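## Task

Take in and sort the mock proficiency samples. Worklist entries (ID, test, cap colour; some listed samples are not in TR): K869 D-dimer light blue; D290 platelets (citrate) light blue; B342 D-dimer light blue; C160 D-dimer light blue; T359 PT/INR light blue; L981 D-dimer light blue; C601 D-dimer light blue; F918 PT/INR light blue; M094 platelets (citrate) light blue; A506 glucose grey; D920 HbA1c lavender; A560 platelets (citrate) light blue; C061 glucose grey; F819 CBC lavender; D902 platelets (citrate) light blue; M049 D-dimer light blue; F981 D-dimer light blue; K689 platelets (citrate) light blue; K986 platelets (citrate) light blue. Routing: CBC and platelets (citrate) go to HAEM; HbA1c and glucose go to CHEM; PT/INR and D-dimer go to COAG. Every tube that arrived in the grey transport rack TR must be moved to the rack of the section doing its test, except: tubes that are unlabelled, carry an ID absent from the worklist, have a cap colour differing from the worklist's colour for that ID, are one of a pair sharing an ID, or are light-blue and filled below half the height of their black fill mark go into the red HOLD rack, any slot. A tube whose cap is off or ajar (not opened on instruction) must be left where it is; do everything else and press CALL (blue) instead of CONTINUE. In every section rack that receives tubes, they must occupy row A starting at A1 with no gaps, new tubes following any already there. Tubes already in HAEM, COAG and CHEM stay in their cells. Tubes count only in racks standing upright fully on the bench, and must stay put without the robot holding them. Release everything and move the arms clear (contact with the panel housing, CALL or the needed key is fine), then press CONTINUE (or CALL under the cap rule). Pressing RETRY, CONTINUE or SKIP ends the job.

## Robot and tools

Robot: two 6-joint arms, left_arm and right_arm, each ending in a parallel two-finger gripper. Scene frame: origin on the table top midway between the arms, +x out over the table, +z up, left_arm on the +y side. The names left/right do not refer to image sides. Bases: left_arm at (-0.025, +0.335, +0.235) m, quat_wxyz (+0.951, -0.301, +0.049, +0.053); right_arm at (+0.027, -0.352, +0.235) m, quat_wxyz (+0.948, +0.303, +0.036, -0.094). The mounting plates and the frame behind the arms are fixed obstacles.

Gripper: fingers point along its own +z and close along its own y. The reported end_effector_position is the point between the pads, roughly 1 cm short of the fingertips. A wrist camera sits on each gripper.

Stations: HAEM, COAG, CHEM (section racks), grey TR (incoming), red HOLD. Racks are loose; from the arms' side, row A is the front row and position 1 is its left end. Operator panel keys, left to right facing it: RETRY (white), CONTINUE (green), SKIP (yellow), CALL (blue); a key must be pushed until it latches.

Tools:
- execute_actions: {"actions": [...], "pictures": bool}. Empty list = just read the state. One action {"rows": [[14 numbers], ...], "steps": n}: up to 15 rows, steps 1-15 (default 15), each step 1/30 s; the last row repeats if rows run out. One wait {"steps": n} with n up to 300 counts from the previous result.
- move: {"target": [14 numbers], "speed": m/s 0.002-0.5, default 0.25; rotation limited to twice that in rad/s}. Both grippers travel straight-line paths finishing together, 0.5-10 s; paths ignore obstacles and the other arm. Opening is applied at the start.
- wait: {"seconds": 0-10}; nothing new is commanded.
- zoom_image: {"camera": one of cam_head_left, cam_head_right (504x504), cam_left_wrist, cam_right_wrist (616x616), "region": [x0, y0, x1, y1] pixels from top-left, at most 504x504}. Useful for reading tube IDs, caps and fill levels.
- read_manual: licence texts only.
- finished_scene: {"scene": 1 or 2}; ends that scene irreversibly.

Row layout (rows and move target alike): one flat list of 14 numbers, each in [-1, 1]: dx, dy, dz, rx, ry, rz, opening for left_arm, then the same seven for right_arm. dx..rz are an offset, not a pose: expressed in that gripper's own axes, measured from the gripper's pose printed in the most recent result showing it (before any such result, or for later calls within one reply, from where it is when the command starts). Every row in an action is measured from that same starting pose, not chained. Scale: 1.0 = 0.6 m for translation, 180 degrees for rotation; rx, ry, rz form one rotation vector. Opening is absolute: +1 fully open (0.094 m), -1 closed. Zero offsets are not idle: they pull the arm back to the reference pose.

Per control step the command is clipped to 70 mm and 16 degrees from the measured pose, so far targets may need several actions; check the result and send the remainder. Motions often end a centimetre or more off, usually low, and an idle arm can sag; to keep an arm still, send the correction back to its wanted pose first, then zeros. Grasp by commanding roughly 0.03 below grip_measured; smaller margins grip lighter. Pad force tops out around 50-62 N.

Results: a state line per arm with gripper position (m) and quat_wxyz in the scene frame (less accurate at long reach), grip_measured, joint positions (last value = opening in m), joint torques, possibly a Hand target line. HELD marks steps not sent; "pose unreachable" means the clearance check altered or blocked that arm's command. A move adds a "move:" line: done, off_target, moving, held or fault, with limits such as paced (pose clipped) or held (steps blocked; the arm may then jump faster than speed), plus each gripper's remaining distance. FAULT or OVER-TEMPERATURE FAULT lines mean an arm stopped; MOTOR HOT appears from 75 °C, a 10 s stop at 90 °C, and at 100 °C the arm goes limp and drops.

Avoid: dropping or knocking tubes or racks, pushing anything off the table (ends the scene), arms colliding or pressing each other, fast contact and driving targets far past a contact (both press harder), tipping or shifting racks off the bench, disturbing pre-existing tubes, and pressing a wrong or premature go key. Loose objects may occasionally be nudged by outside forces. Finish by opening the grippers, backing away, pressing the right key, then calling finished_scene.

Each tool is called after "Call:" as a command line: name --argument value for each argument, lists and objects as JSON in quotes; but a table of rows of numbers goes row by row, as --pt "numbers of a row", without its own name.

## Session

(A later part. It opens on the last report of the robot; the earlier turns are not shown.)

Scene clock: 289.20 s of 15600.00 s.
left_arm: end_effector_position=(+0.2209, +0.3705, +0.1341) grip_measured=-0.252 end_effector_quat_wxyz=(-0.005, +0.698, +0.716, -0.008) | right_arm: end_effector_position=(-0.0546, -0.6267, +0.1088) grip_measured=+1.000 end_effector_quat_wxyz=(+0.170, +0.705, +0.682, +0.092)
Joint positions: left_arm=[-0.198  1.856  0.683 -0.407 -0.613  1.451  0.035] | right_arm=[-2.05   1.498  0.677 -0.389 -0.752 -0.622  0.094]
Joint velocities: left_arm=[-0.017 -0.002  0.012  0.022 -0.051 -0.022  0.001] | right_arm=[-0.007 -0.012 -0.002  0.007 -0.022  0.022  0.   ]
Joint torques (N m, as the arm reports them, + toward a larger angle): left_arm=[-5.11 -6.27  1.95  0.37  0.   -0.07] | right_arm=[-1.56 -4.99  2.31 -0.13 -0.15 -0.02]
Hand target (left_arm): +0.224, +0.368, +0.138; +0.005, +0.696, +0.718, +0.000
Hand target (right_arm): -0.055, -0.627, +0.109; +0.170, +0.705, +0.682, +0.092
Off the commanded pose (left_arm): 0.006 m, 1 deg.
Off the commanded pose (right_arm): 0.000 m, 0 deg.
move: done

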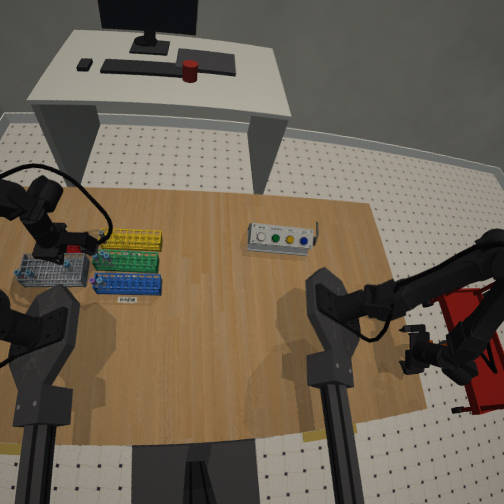

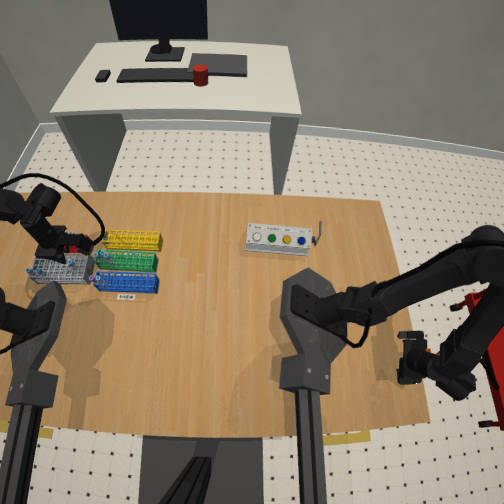

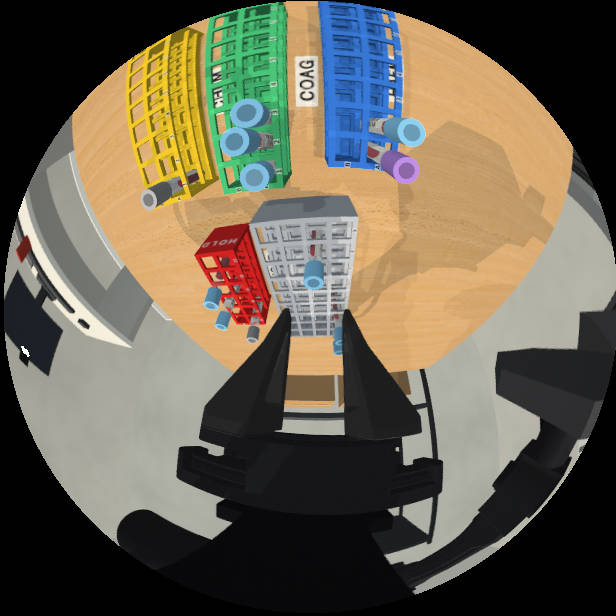

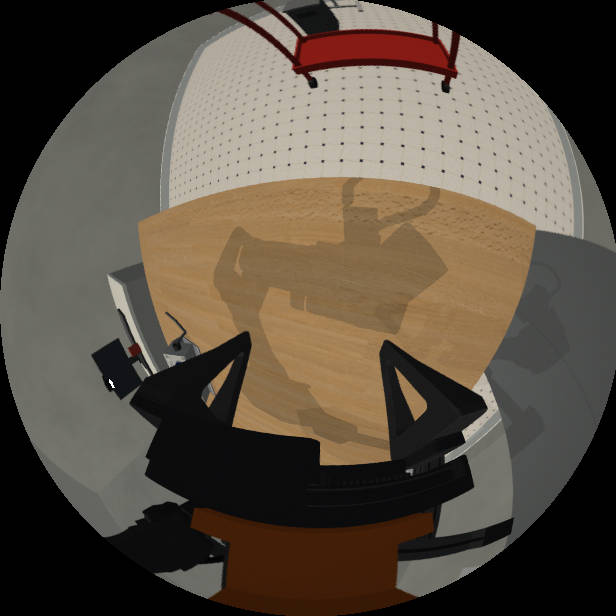

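Call:
move --target '[0,-0.014,0.102,0,0,0.1,-0.25,0,0,0,0,0,0,1]' --speed 0.12

Call:
execute_actions --actions '[{"rows":[[0,0,0,0,0,0,-0.71,0,0,0,0,0,0,1]],"steps":10}]' --pictures false

Call:
move --target '[0,0,-0.012,0,0,-0.45,-0.71,0,0,0,0,0,0,1]' --speed 0.5

Call:
move --target '[0,0,0,0,0,0.45,-0.3,0,0,0,0,0,0,1]' --speed 0.5

Scene clock: 297.17 s of 15600.00 s.
left_arm: end_effector_position=(+0.2215, +0.3742, +0.0782) grip_measured=-0.252 end_effector_quat_wxyz=(-0.000, +0.796, +0.605, +0.004) | right_arm: end_effector_position=(-0.0546, -0.6267, +0.1088) grip_measured=+1.000 end_effector_quat_wxyz=(+0.170, +0.705, +0.682, +0.092)
Joint positions: left_arm=[-0.058  2.023  0.617 -0.046 -0.615  1.934  0.035] | right_arm=[-2.05   1.498  0.677 -0.389 -0.752 -0.622  0.094]
Joint velocities: left_arm=[-0.002 -0.012 -0.012 -0.022 -0.037  0.066  0.001] | right_arm=[-0.002  0.007  0.007 -0.022 -0.037 -0.007  0.   ]
Joint torques (N m, as the arm reports them, + toward a larger angle): left_arm=[-3.75 -4.27  0.05  0.36 -0.03  0.05] | right_arm=[-1.57 -4.92  2.31 -0.12 -0.17  0.01]
Hand target (left_arm): +0.210, +0.370, +0.073; -0.005, +0.802, +0.598, -0.009
Hand target (right_arm): -0.055, -0.627, +0.109; +0.170, +0.705, +0.682, +0.092
Off the commanded pose (left_arm): 0.012 m, 2 deg.
Off the commanded pose (right_arm): 0.000 m, 0 deg.
After step 90, 3.07 s passed at rest.
move: off_target (left_arm)

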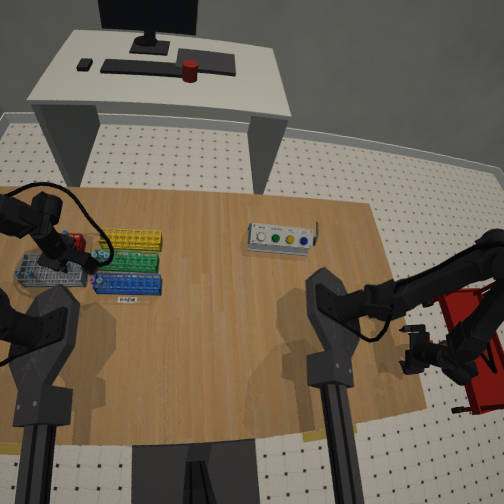

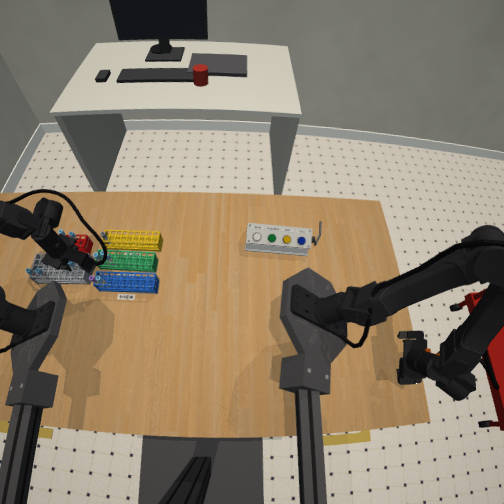

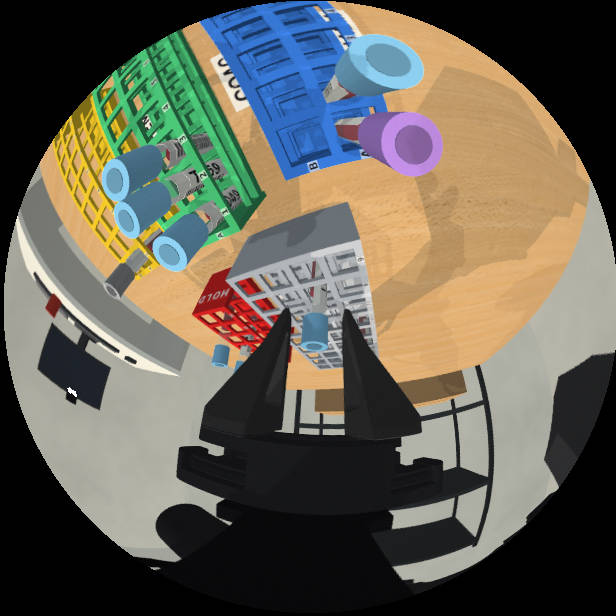

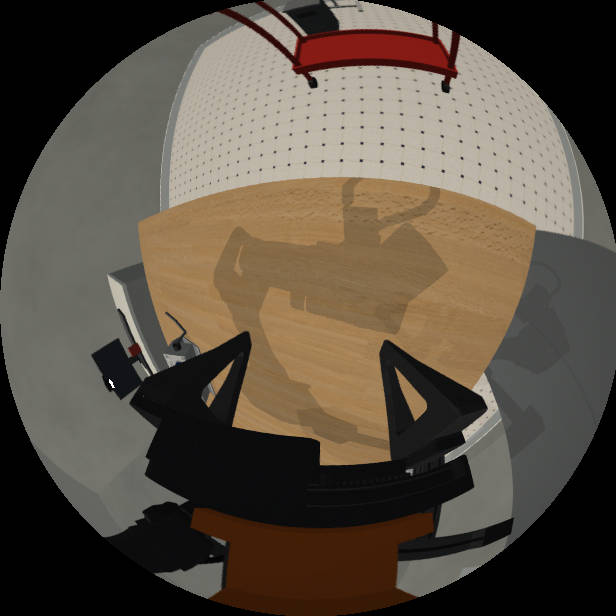

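Scene clock: 297.50 s of 15600.00 s.
left_arm: end_effector_position=(+0.2215, +0.3742, +0.0782) grip_measured=-0.697 end_effector_quat_wxyz=(-0.000, +0.796, +0.605, +0.004) | right_arm: end_effector_position=(-0.0546, -0.6267, +0.1088) grip_measured=+1.000 end_effector_quat_wxyz=(+0.170, +0.705, +0.682, +0.092)
Joint positions: left_arm=[-0.058  2.023  0.617 -0.046 -0.615  1.934  0.014] | right_arm=[-2.05   1.498  0.677 -0.389 -0.752 -0.622  0.094]
Joint velocities: left_arm=[-0.027  0.002 -0.012 -0.007 -0.066  0.037  0.001] | right_arm=[-0.017 -0.002 -0.022 -0.022  0.095  0.007  0.   ]
Joint torques (N m, as the arm reports them, + toward a larger angle): left_arm=[-4.26 -5.55  1.3   0.29 -0.07 -0.01] | right_arm=[-1.55 -5.14  2.31 -0.13 -0.17 -0.02]
Hand target (left_arm): +0.222, +0.374, +0.078; -0.000, +0.796, +0.605, +0.004
Hand target (right_arm): -0.055, -0.627, +0.109; +0.170, +0.705, +0.682, +0.092
Off the commanded pose (left_arm): 0.000 m, 0 deg.
Off the commanded pose (right_arm): 0.000 m, 0 deg.
Steps of this call (steps 1 to 10: all 10 steps of this action). Readings (end_effector_position):
1: left_arm (+0.2215, +0.3742, +0.0782) | right_arm (-0.0546, -0.6267, +0.1088)
2: left_arm (+0.2215, +0.3742, +0.0782) | right_arm (-0.0546, -0.6267, +0.1088)
4: left_arm (+0.2215, +0.3742, +0.0782) | right_arm (-0.0546, -0.6267, +0.1088)
8: left_arm (+0.2215, +0.3742, +0.0782) | right_arm (-0.0546, -0.6267, +0.1088)
10: the state above

Scene clock: 299.90 s of 15600.00 s.
left_arm: end_effector_position=(+0.2172, +0.3738, +0.0782) grip_measured=-0.697 end_effector_quat_wxyz=(-0.006, +0.213, +0.977, +0.001) | right_arm: end_effector_position=(-0.0546, -0.6267, +0.1088) grip_measured=+1.000 end_effector_quat_wxyz=(+0.170, +0.705, +0.682, +0.092)
Joint positions: left_arm=[-0.058  2.023  0.617 -0.066 -0.615  0.509  0.014] | right_arm=[-2.05   1.498  0.677 -0.389 -0.752 -0.622  0.094]
Joint velocities: left_arm=[-0.007 -0.002  0.012  0.022 -0.037 -0.095  0.   ] | right_arm=[ 0.002  0.002 -0.007  0.022  0.066  0.022  0.   ]
Joint torques (N m, as the arm reports them, + toward a larger angle): left_arm=[-5.57 -7.51  1.37  0.05  0.   -0.06] | right_arm=[-1.62 -5.11  2.27 -0.13 -0.17 -0.01]
Hand target (left_arm): +0.222, +0.374, +0.085; +0.003, +0.212, +0.977, +0.003
Hand target (right_arm): -0.055, -0.627, +0.109; +0.170, +0.705, +0.682, +0.092
Off the commanded pose (left_arm): 0.008 m, 1 deg.
Off the commanded pose (right_arm): 0.000 m, 0 deg.
move: done

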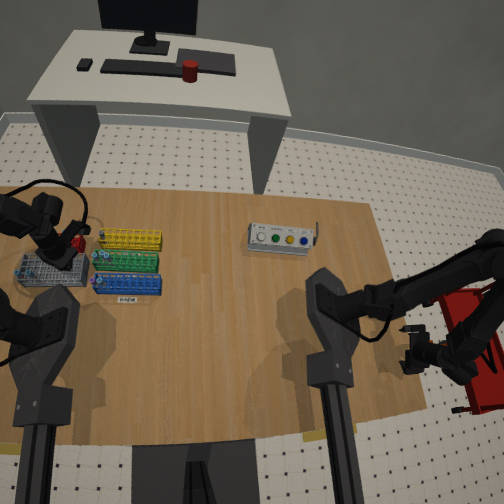

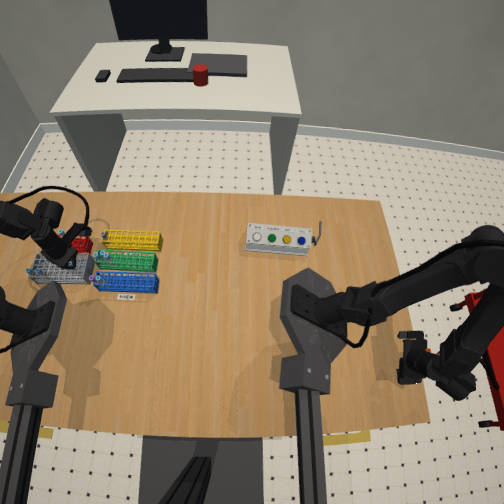

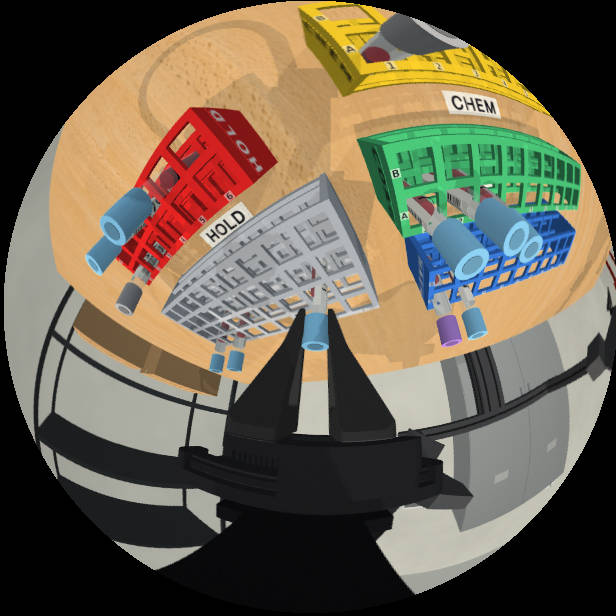

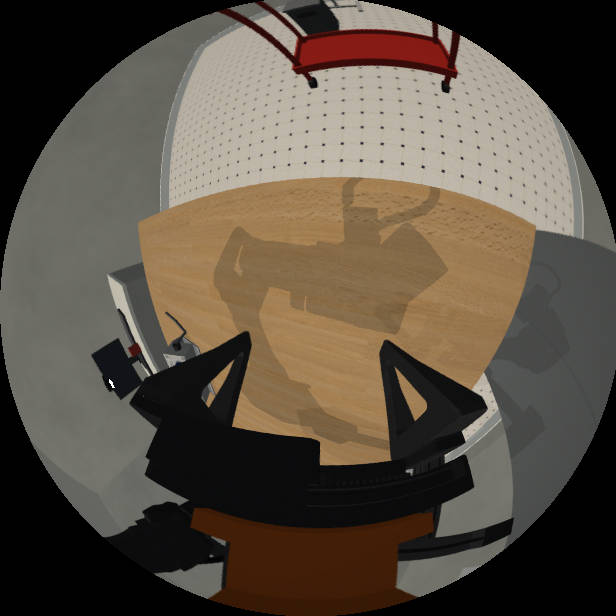

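Scene clock: 302.07 s of 15600.00 s.
left_arm: end_effector_position=(+0.2171, +0.3754, +0.0782) grip_measured=-0.302 end_effector_quat_wxyz=(-0.009, +0.794, +0.608, -0.001) | right_arm: end_effector_position=(-0.0546, -0.6267, +0.1088) grip_measured=+1.000 end_effector_quat_wxyz=(+0.170, +0.705, +0.682, +0.092)
Joint positions: left_arm=[-0.058  2.023  0.617 -0.066 -0.624  1.914  0.033] | right_arm=[-2.05   1.498  0.677 -0.389 -0.752 -0.622  0.094]
Joint velocities: left_arm=[ 0.007  0.007 -0.007 -0.007  0.007 -0.051 -0.   ] | right_arm=[ 0.012  0.012  0.007  0.037  0.007 -0.022  0.   ]
Joint torques (N m, as the arm reports them, + toward a larger angle): left_arm=[-4.21 -5.57  1.18  0.24  0.07  0.03] | right_arm=[-1.55 -4.98  2.25 -0.12 -0.16 -0.02]
Hand target (left_arm): +0.217, +0.374, +0.078; -0.005, +0.796, +0.605, -0.003
Hand target (right_arm): -0.055, -0.627, +0.109; +0.170, +0.705, +0.682, +0.092
Off the commanded pose (left_arm): 0.002 m, 1 deg.
Off the commanded pose (right_arm): 0.000 m, 0 deg.
move: done

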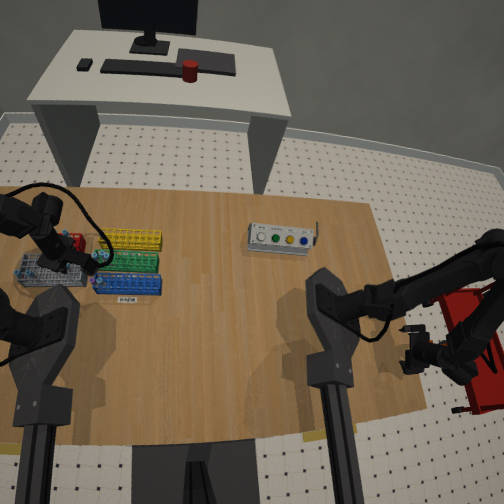

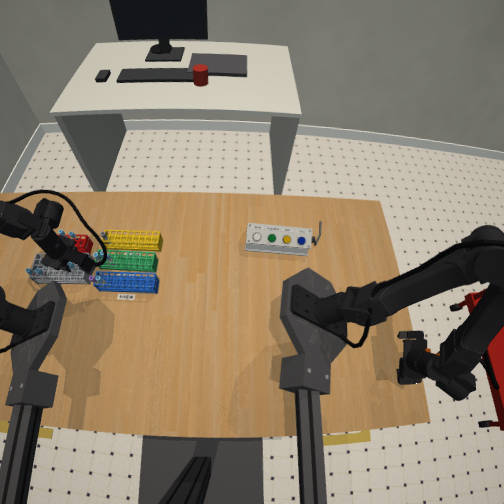

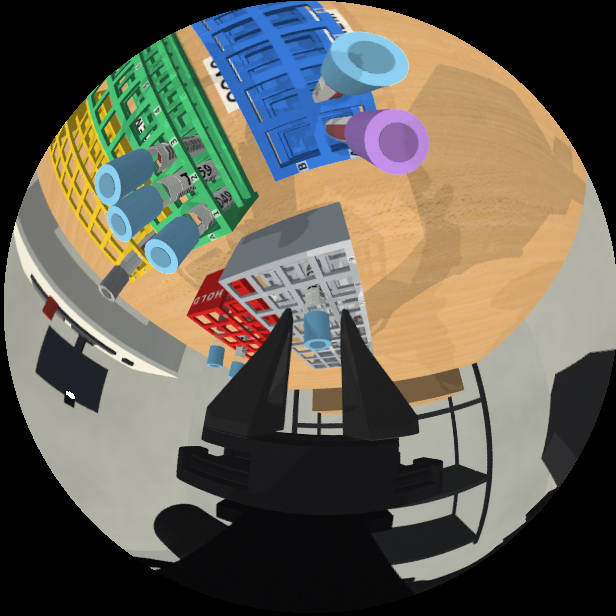

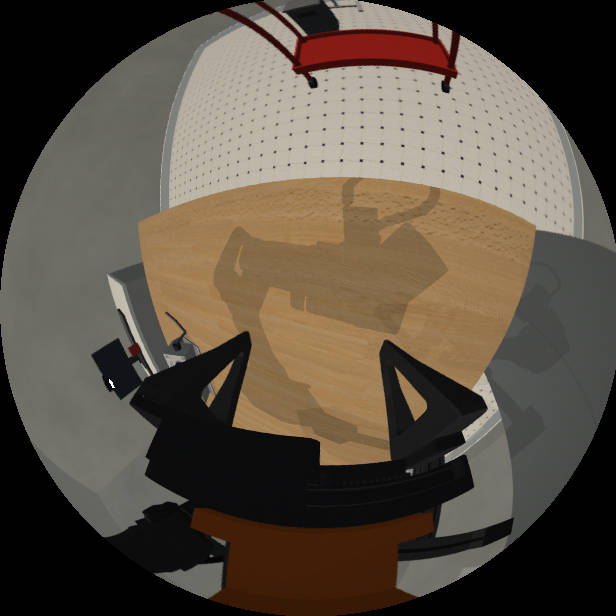

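Call:
execute_actions --actions '[{"rows":[[0,0,0,0,0,0,-0.71,0,0,0,0,0,0,1]],"steps":10}]' --pictures false

Call:
move --target '[0,0.014,-0.185,-0.008,-0.004,-0.084,-0.71,0,0,0,0,0,0,1]' --speed 0.15

Call:
zoom_image --camera "cam_left_wrist" --region '[260,210,380,330]'

Scene clock: 306.00 s of 15600.00 s.
left_arm: end_effector_position=(+0.2171, +0.3754, +0.0782) grip_measured=-0.697 end_effector_quat_wxyz=(-0.009, +0.794, +0.607, -0.001) | right_arm: end_effector_position=(-0.0546, -0.6267, +0.1088) grip_measured=+1.000 end_effector_quat_wxyz=(+0.170, +0.705, +0.682, +0.092)
Joint positions: left_arm=[-0.058  2.023  0.617 -0.066 -0.624  1.916  0.014] | right_arm=[-2.05   1.498  0.677 -0.389 -0.752 -0.622  0.094]
Joint velocities: left_arm=[ 0.002 -0.007 -0.002  0.051 -0.007  0.007  0.   ] | right_arm=[-0.007  0.007 -0.012  0.037 -0.051 -0.022  0.   ]
Joint torques (N m, as the arm reports them, + toward a larger angle): left_arm=[-4.17 -5.53  1.4   0.25 -0.04 -0.02] | right_arm=[-1.55 -5.    2.33 -0.13 -0.16 -0.02]
Hand target (left_arm): +0.217, +0.375, +0.078; -0.009, +0.794, +0.608, -0.001
Hand target (right_arm): -0.055, -0.627, +0.109; +0.170, +0.705, +0.682, +0.092
Off the commanded pose (left_arm): 0.000 m, 0 deg.
Off the commanded pose (right_arm): 0.000 m, 0 deg.
Steps of this call (steps 1 to 90: nothing new was sent; then 0.60 s passed at rest; steps 91 to 100: all 10 steps of this action). Readings (end_effector_position):
91: left_arm (+0.2171, +0.3754, +0.0782) | right_arm (-0.0546, -0.6267, +0.1088)
92: left_arm (+0.2171, +0.3754, +0.0782) | right_arm (-0.0546, -0.6267, +0.1088)
94: left_arm (+0.2171, +0.3754, +0.0782) | right_arm (-0.0546, -0.6267, +0.1088)
98: left_arm (+0.2171, +0.3754, +0.0782) | right_arm (-0.0546, -0.6267, +0.1088)
100: the state above

Scene clock: 307.83 s of 15600.00 s.
left_arm: end_effector_position=(+0.2214, +0.3747, +0.1809) grip_measured=-0.697 end_effector_quat_wxyz=(-0.005, +0.708, +0.707, +0.001) | right_arm: end_effector_position=(-0.0546, -0.6267, +0.1088) grip_measured=+1.000 end_effector_quat_wxyz=(+0.170, +0.705, +0.682, +0.092)
Joint positions: left_arm=[-0.305  1.731  0.746 -0.657 -0.624  1.353  0.014] | right_arm=[-2.05   1.498  0.677 -0.389 -0.752 -0.622  0.094]
Joint velocities: left_arm=[-0.022  0.002 -0.002  0.051  0.007  0.022 -0.   ] | right_arm=[-0.007 -0.007  0.002 -0.007 -0.022  0.037  0.   ]
Joint torques (N m, as the arm reports them, + toward a larger angle): left_arm=[-5.15 -5.44  5.16 -0.01  0.08 -0.05] | right_arm=[-1.54 -5.13  2.28 -0.13 -0.19 -0.01]
Hand target (left_arm): +0.228, +0.372, +0.190; +0.007, +0.708, +0.707, +0.003
Hand target (right_arm): -0.055, -0.627, +0.109; +0.170, +0.705, +0.682, +0.092
Off the commanded pose (left_arm): 0.010 m, 1 deg.
Off the commanded pose (right_arm): 0.000 m, 0 deg.
move: done

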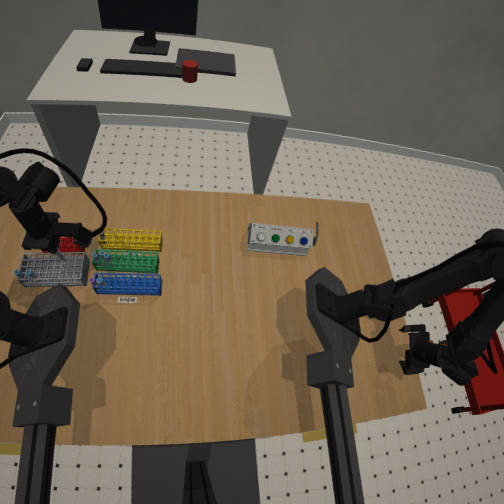

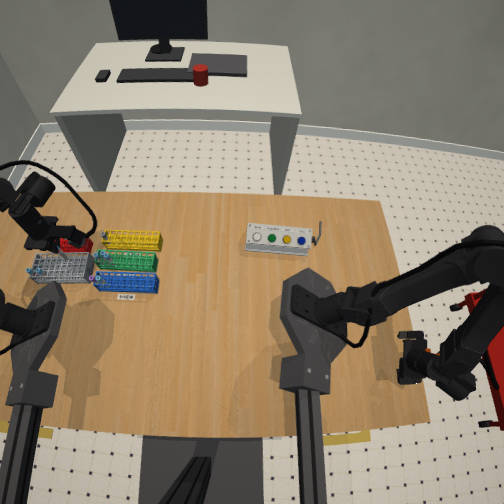

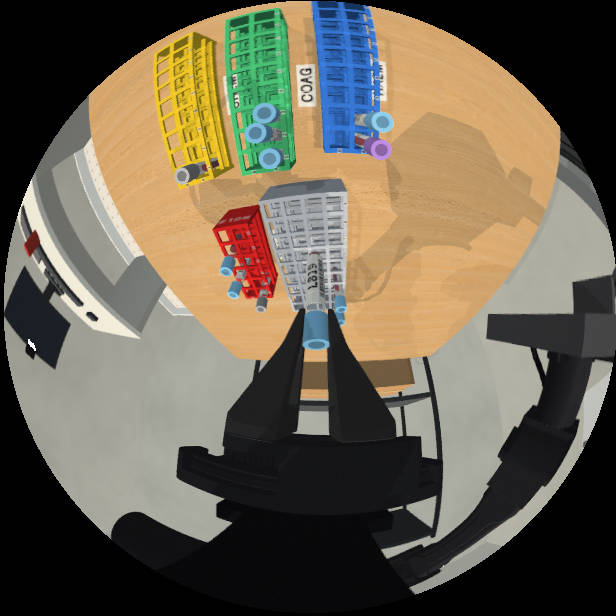

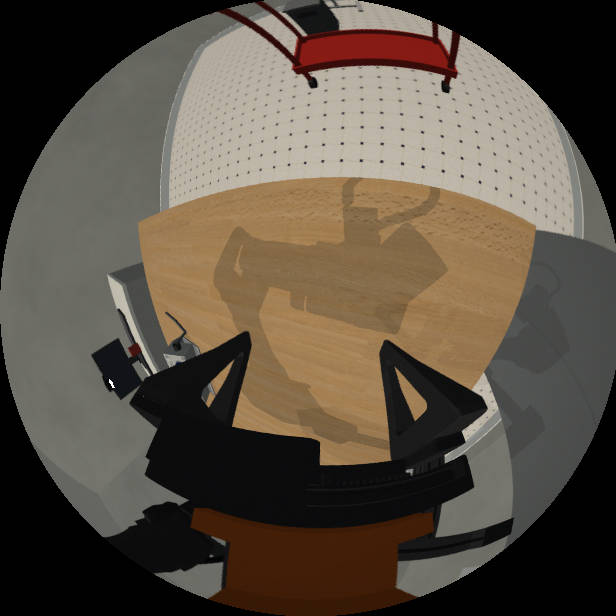

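Region (260, 210, 380, 330) of cam_left_wrist's 616x616 image, scaled by 4.200, with more detail than that image has.

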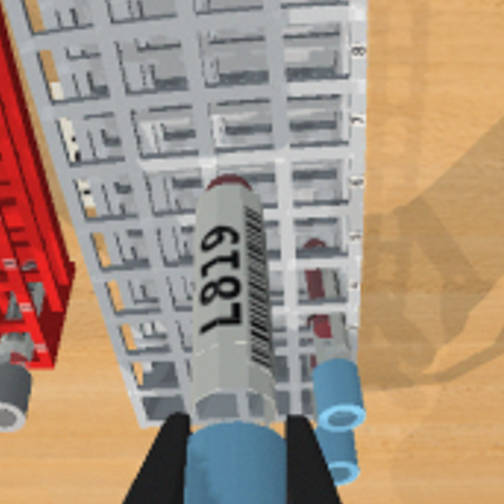

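L819 is not on the worklist, so it goes to HOLD (B6).

Call:
move --target '[-0.022,0.18,0,0,-0.004,0,-0.71,0,0,0,0,0,0,1]'

Call:
move --target '[0,0,0.078,0,0,0,-0.71,0,0,0,0,0,0,1]' --speed 0.1

Call:
zoom_image --camera "cam_left_wrist" --region '[260,210,380,330]'

Scene clock: 313.03 s of 15600.00 s.
left_arm: end_effector_position=(+0.3295, +0.3615, +0.1810) grip_measured=-0.697 end_effector_quat_wxyz=(+0.005, +0.702, +0.713, +0.007) | right_arm: end_effector_position=(-0.0546, -0.6267, +0.1088) grip_measured=+1.000 end_effector_quat_wxyz=(+0.170, +0.705, +0.682, +0.092)
Joint positions: left_arm=[-0.281  2.054  1.203 -0.747 -0.625  1.381  0.014] | right_arm=[-2.05   1.498  0.677 -0.389 -0.752 -0.622  0.094]
Joint velocities: left_arm=[-0.007 -0.002 -0.007 -0.007  0.051 -0.007 -0.   ] | right_arm=[-0.007 -0.007 -0.002 -0.007  0.051 -0.066  0.   ]
Joint torques (N m, as the arm reports them, + toward a larger angle): left_arm=[-5.47 -5.67  5.15  0.06  0.05  0.02] | right_arm=[-1.56 -5.03  2.21 -0.13 -0.2   0.  ]
Hand target (left_arm): +0.329, +0.359, +0.179; -0.000, +0.707, +0.707, -0.003
Hand target (right_arm): -0.055, -0.627, +0.109; +0.170, +0.705, +0.682, +0.092
Off the commanded pose (left_arm): 0.001 m, 2 deg.
Off the commanded pose (right_arm): 0.000 m, 0 deg.
After step 90, 1.07 s passed at rest.
move: done

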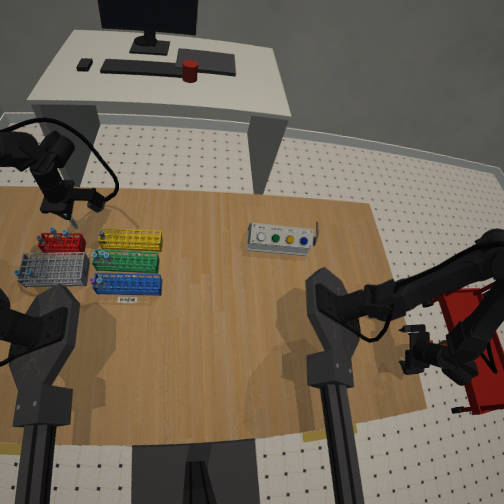

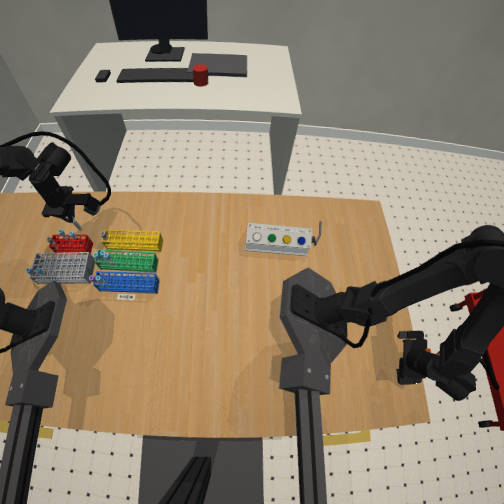

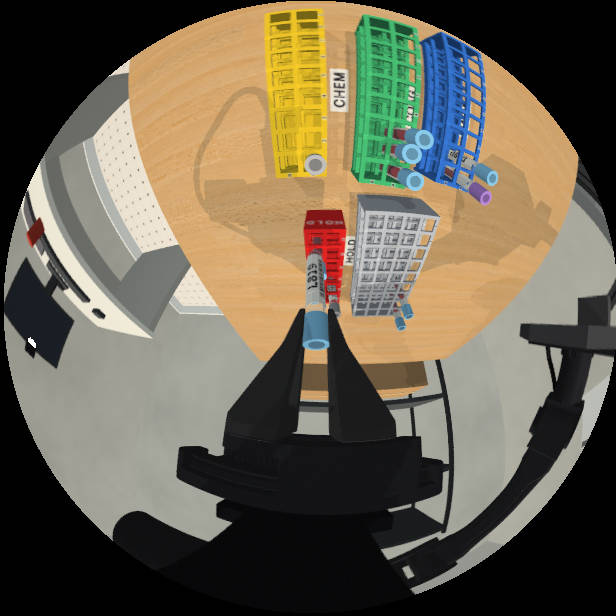

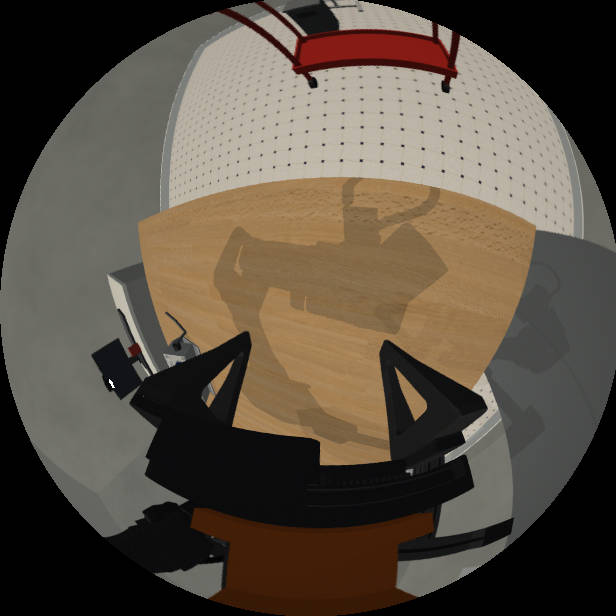

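Scene clock: 314.07 s of 15600.00 s.
left_arm: end_effector_position=(+0.3333, +0.3653, +0.1389) grip_measured=-0.697 end_effector_quat_wxyz=(+0.006, +0.697, +0.717, +0.010) | right_arm: end_effector_position=(-0.0546, -0.6267, +0.1088) grip_measured=+1.000 end_effector_quat_wxyz=(+0.170, +0.705, +0.682, +0.092)
Joint positions: left_arm=[-0.202  2.122  1.153 -0.564 -0.627  1.471  0.014] | right_arm=[-2.05   1.498  0.677 -0.389 -0.752 -0.622  0.094]
Joint velocities: left_arm=[ 0.007 -0.012  0.002 -0.022 -0.007 -0.066 -0.001] | right_arm=[-0.007 -0.002 -0.012  0.007 -0.022  0.022  0.   ]
Joint torques (N m, as the arm reports them, + toward a larger angle): left_arm=[-5.85 -6.54  2.36  0.41 -0.02  0.07] | right_arm=[-1.67 -5.    2.29 -0.12 -0.19  0.  ]
Hand target (left_arm): +0.329, +0.362, +0.134; +0.004, +0.702, +0.712, +0.007
Hand target (right_arm): -0.055, -0.627, +0.109; +0.170, +0.705, +0.682, +0.092
Off the commanded pose (left_arm): 0.007 m, 1 deg.
Off the commanded pose (right_arm): 0.000 m, 0 deg.
move: done

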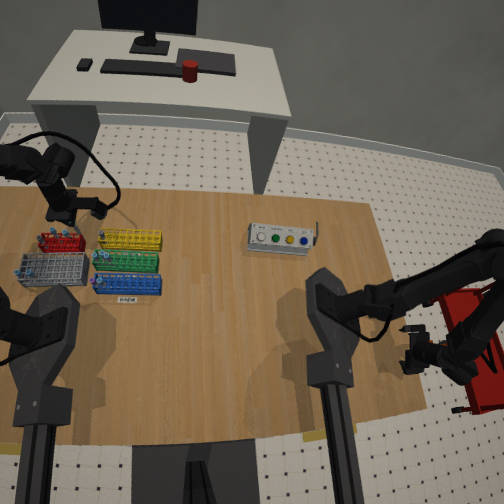

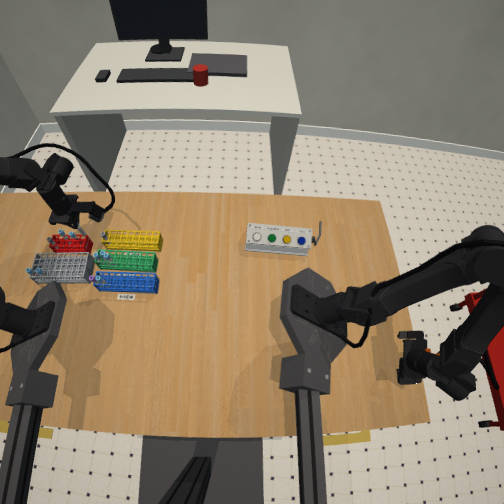

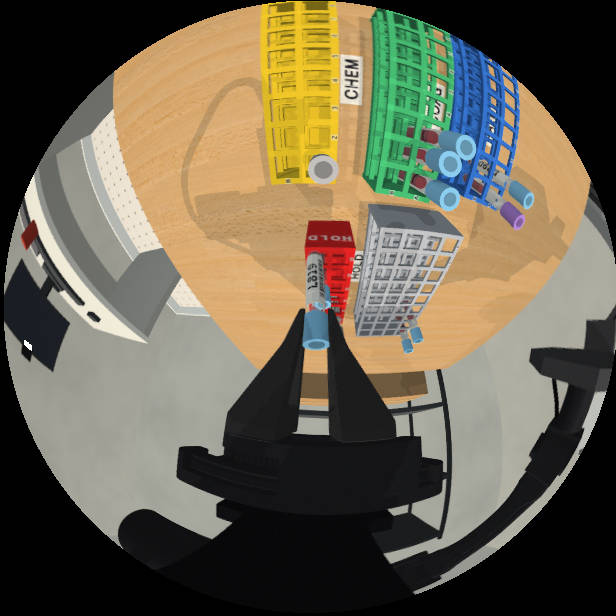

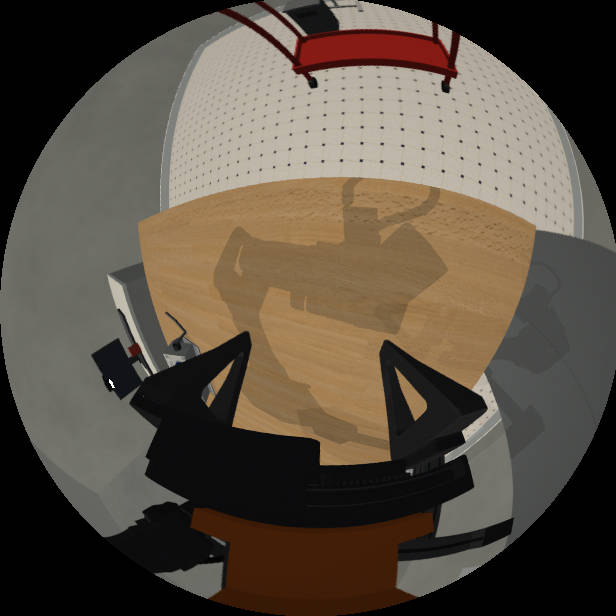

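Region (260, 210, 380, 330) of cam_left_wrist's 616x616 image, scaled by 4.200, with more detail than that image has.

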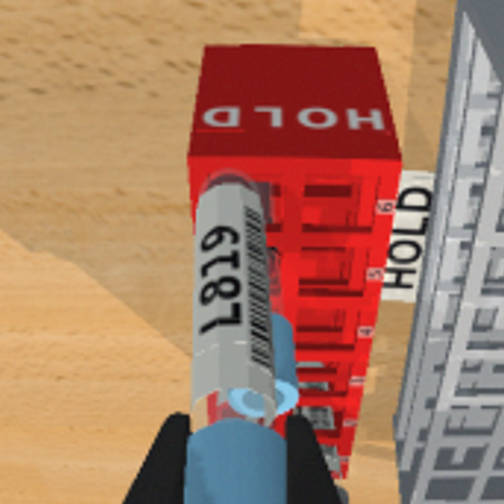

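Call:
move --target '[0.014,-0.014,0.018,0,0,0,-0.71,0,0,0,0,0,0,1]' --speed 0.04

Call:
zoom_image --camera "cam_left_wrist" --region '[260,210,380,330]'

Scene clock: 318.13 s of 15600.00 s.
left_arm: end_effector_position=(+0.3252, +0.3712, +0.1273) grip_measured=-0.697 end_effector_quat_wxyz=(+0.000, +0.700, +0.715, +0.006) | right_arm: end_effector_position=(-0.0546, -0.6267, +0.1088) grip_measured=+1.000 end_effector_quat_wxyz=(+0.170, +0.705, +0.682, +0.092)
Joint positions: left_arm=[-0.17   2.122  1.117 -0.523 -0.628  1.506  0.014] | right_arm=[-2.05   1.498  0.677 -0.389 -0.752 -0.622  0.094]
Joint velocities: left_arm=[-0.012  0.022  0.002  0.051  0.051  0.051 -0.001] | right_arm=[-0.002 -0.017 -0.002 -0.007 -0.022 -0.007  0.   ]
Joint torques (N m, as the arm reports them, + toward a larger angle): left_arm=[-5.32 -8.66  1.61  0.54 -0.03  0.03] | right_arm=[-1.52 -5.08  2.37 -0.13 -0.16 -0.01]
Hand target (left_arm): +0.325, +0.374, +0.128; +0.006, +0.697, +0.717, +0.010
Hand target (right_arm): -0.055, -0.627, +0.109; +0.170, +0.705, +0.682, +0.092
Off the commanded pose (left_arm): 0.002 m, 1 deg.
Off the commanded pose (right_arm): 0.000 m, 0 deg.
After step 90, 0.37 s passed at rest.
move: done

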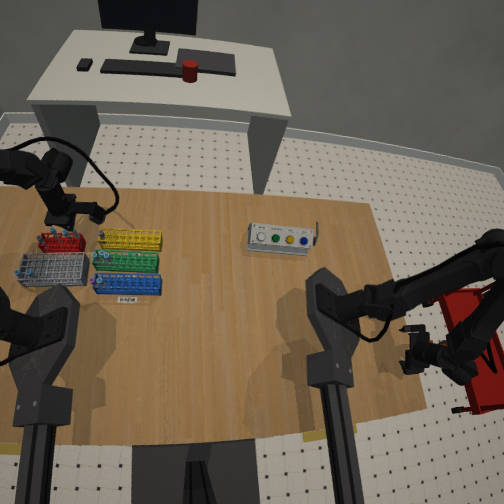

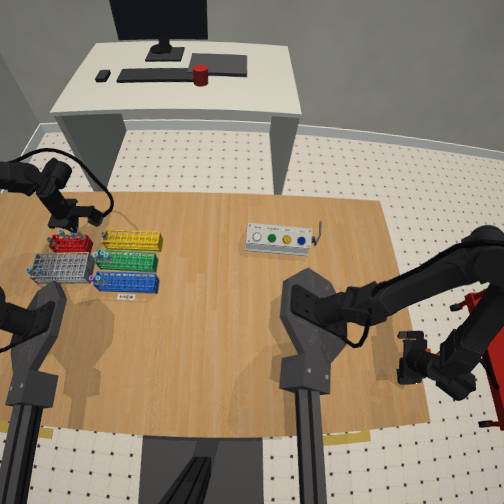

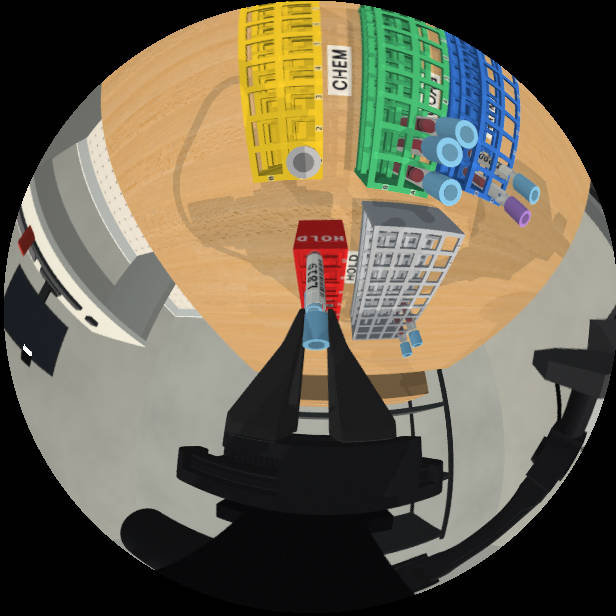

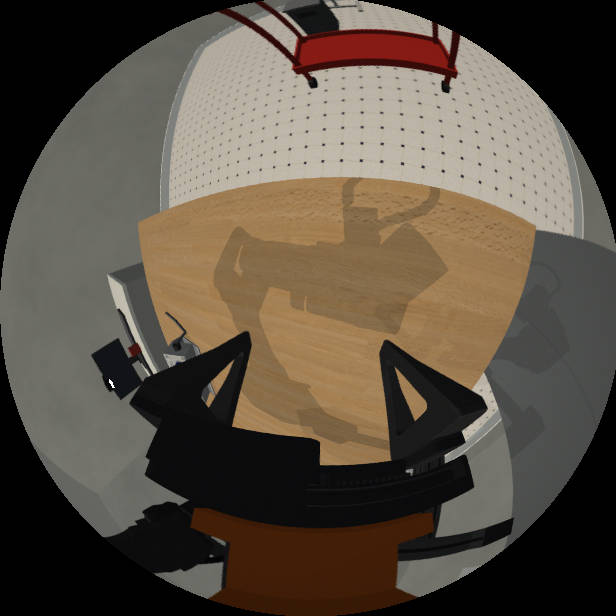

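Region (260, 210, 380, 330) of cam_left_wrist's 616x616 image, scaled by 4.200, with more detail than that image has.

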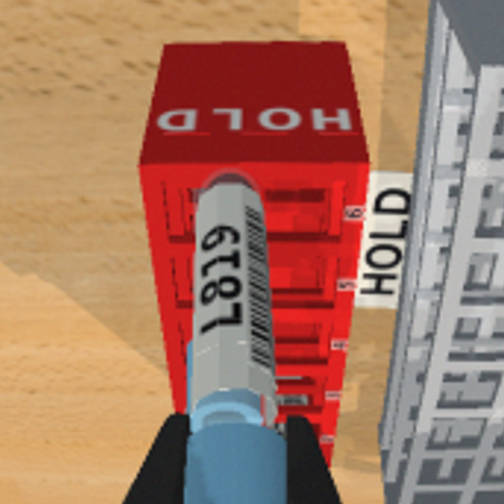

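Call:
move --target '[0.004,0.004,0.014,0,0,0,-0.71,0,0,0,0,0,0,1]' --speed 0.03

Call:
zoom_image --camera "cam_left_wrist" --region '[260,210,380,330]'

Scene clock: 322.40 s of 15600.00 s.
left_arm: end_effector_position=(+0.3250, +0.3719, +0.1268) grip_measured=-0.697 end_effector_quat_wxyz=(-0.000, +0.705, +0.709, +0.006) | right_arm: end_effector_position=(-0.0546, -0.6267, +0.1088) grip_measured=+1.000 end_effector_quat_wxyz=(+0.170, +0.705, +0.682, +0.092)
Joint positions: left_arm=[-0.168  2.122  1.117 -0.523 -0.628  1.523  0.014] | right_arm=[-2.05   1.498  0.677 -0.389 -0.752 -0.622  0.094]
Joint velocities: left_arm=[ 0.002  0.012 -0.002 -0.022 -0.037 -0.066 -0.   ] | right_arm=[ 0.007 -0.002  0.002 -0.007 -0.066 -0.037  0.   ]
Joint torques (N m, as the arm reports them, + toward a larger angle): left_arm=[-4.17 -6.01  3.31  0.61 -0.03  0.06] | right_arm=[-1.56 -4.99  2.22 -0.11 -0.16 -0.03]
Hand target (left_arm): +0.327, +0.374, +0.119; -0.000, +0.700, +0.714, +0.006
Hand target (right_arm): -0.055, -0.627, +0.109; +0.170, +0.705, +0.682, +0.092
Off the commanded pose (left_arm): 0.009 m, 1 deg.
Off the commanded pose (right_arm): 0.000 m, 0 deg.
After step 90, 0.57 s passed at rest.
move: done

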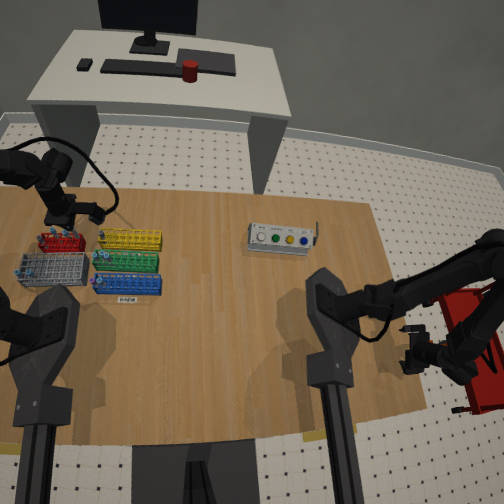

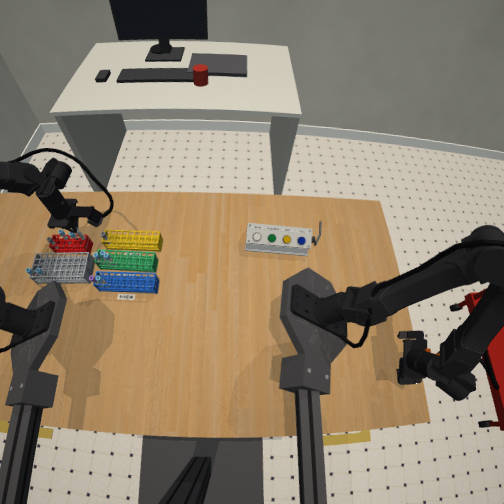

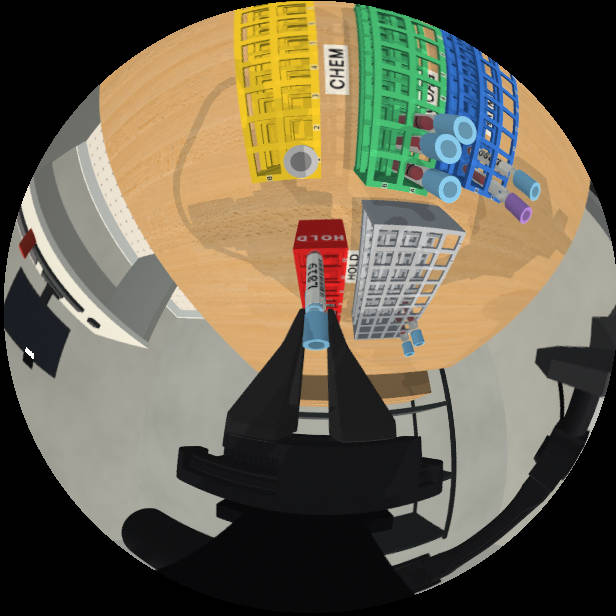

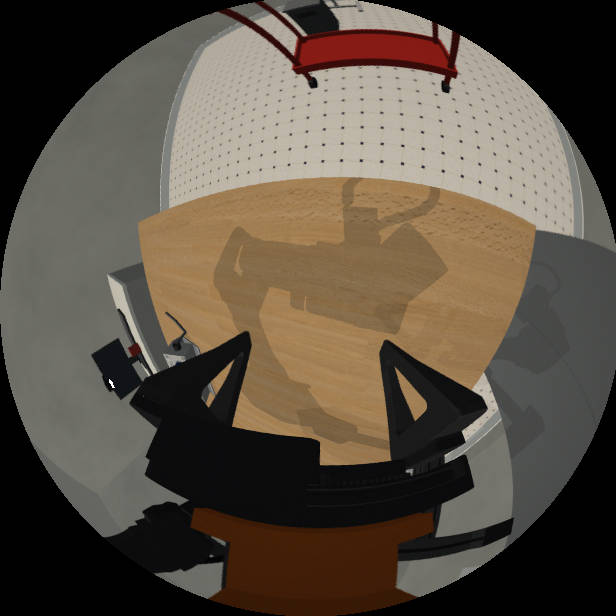

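Region (260, 210, 380, 330) of cam_left_wrist's 616x616 image, scaled by 4.200, with more detail than that image has.

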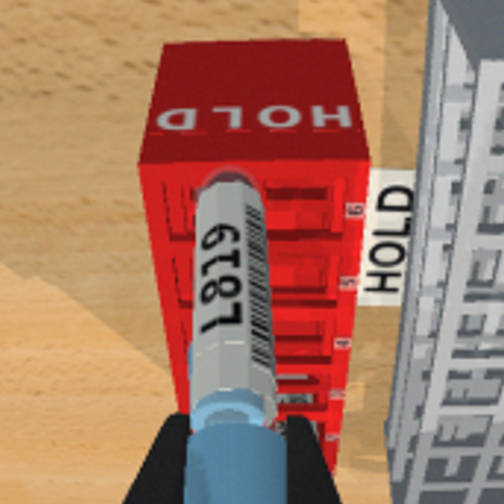

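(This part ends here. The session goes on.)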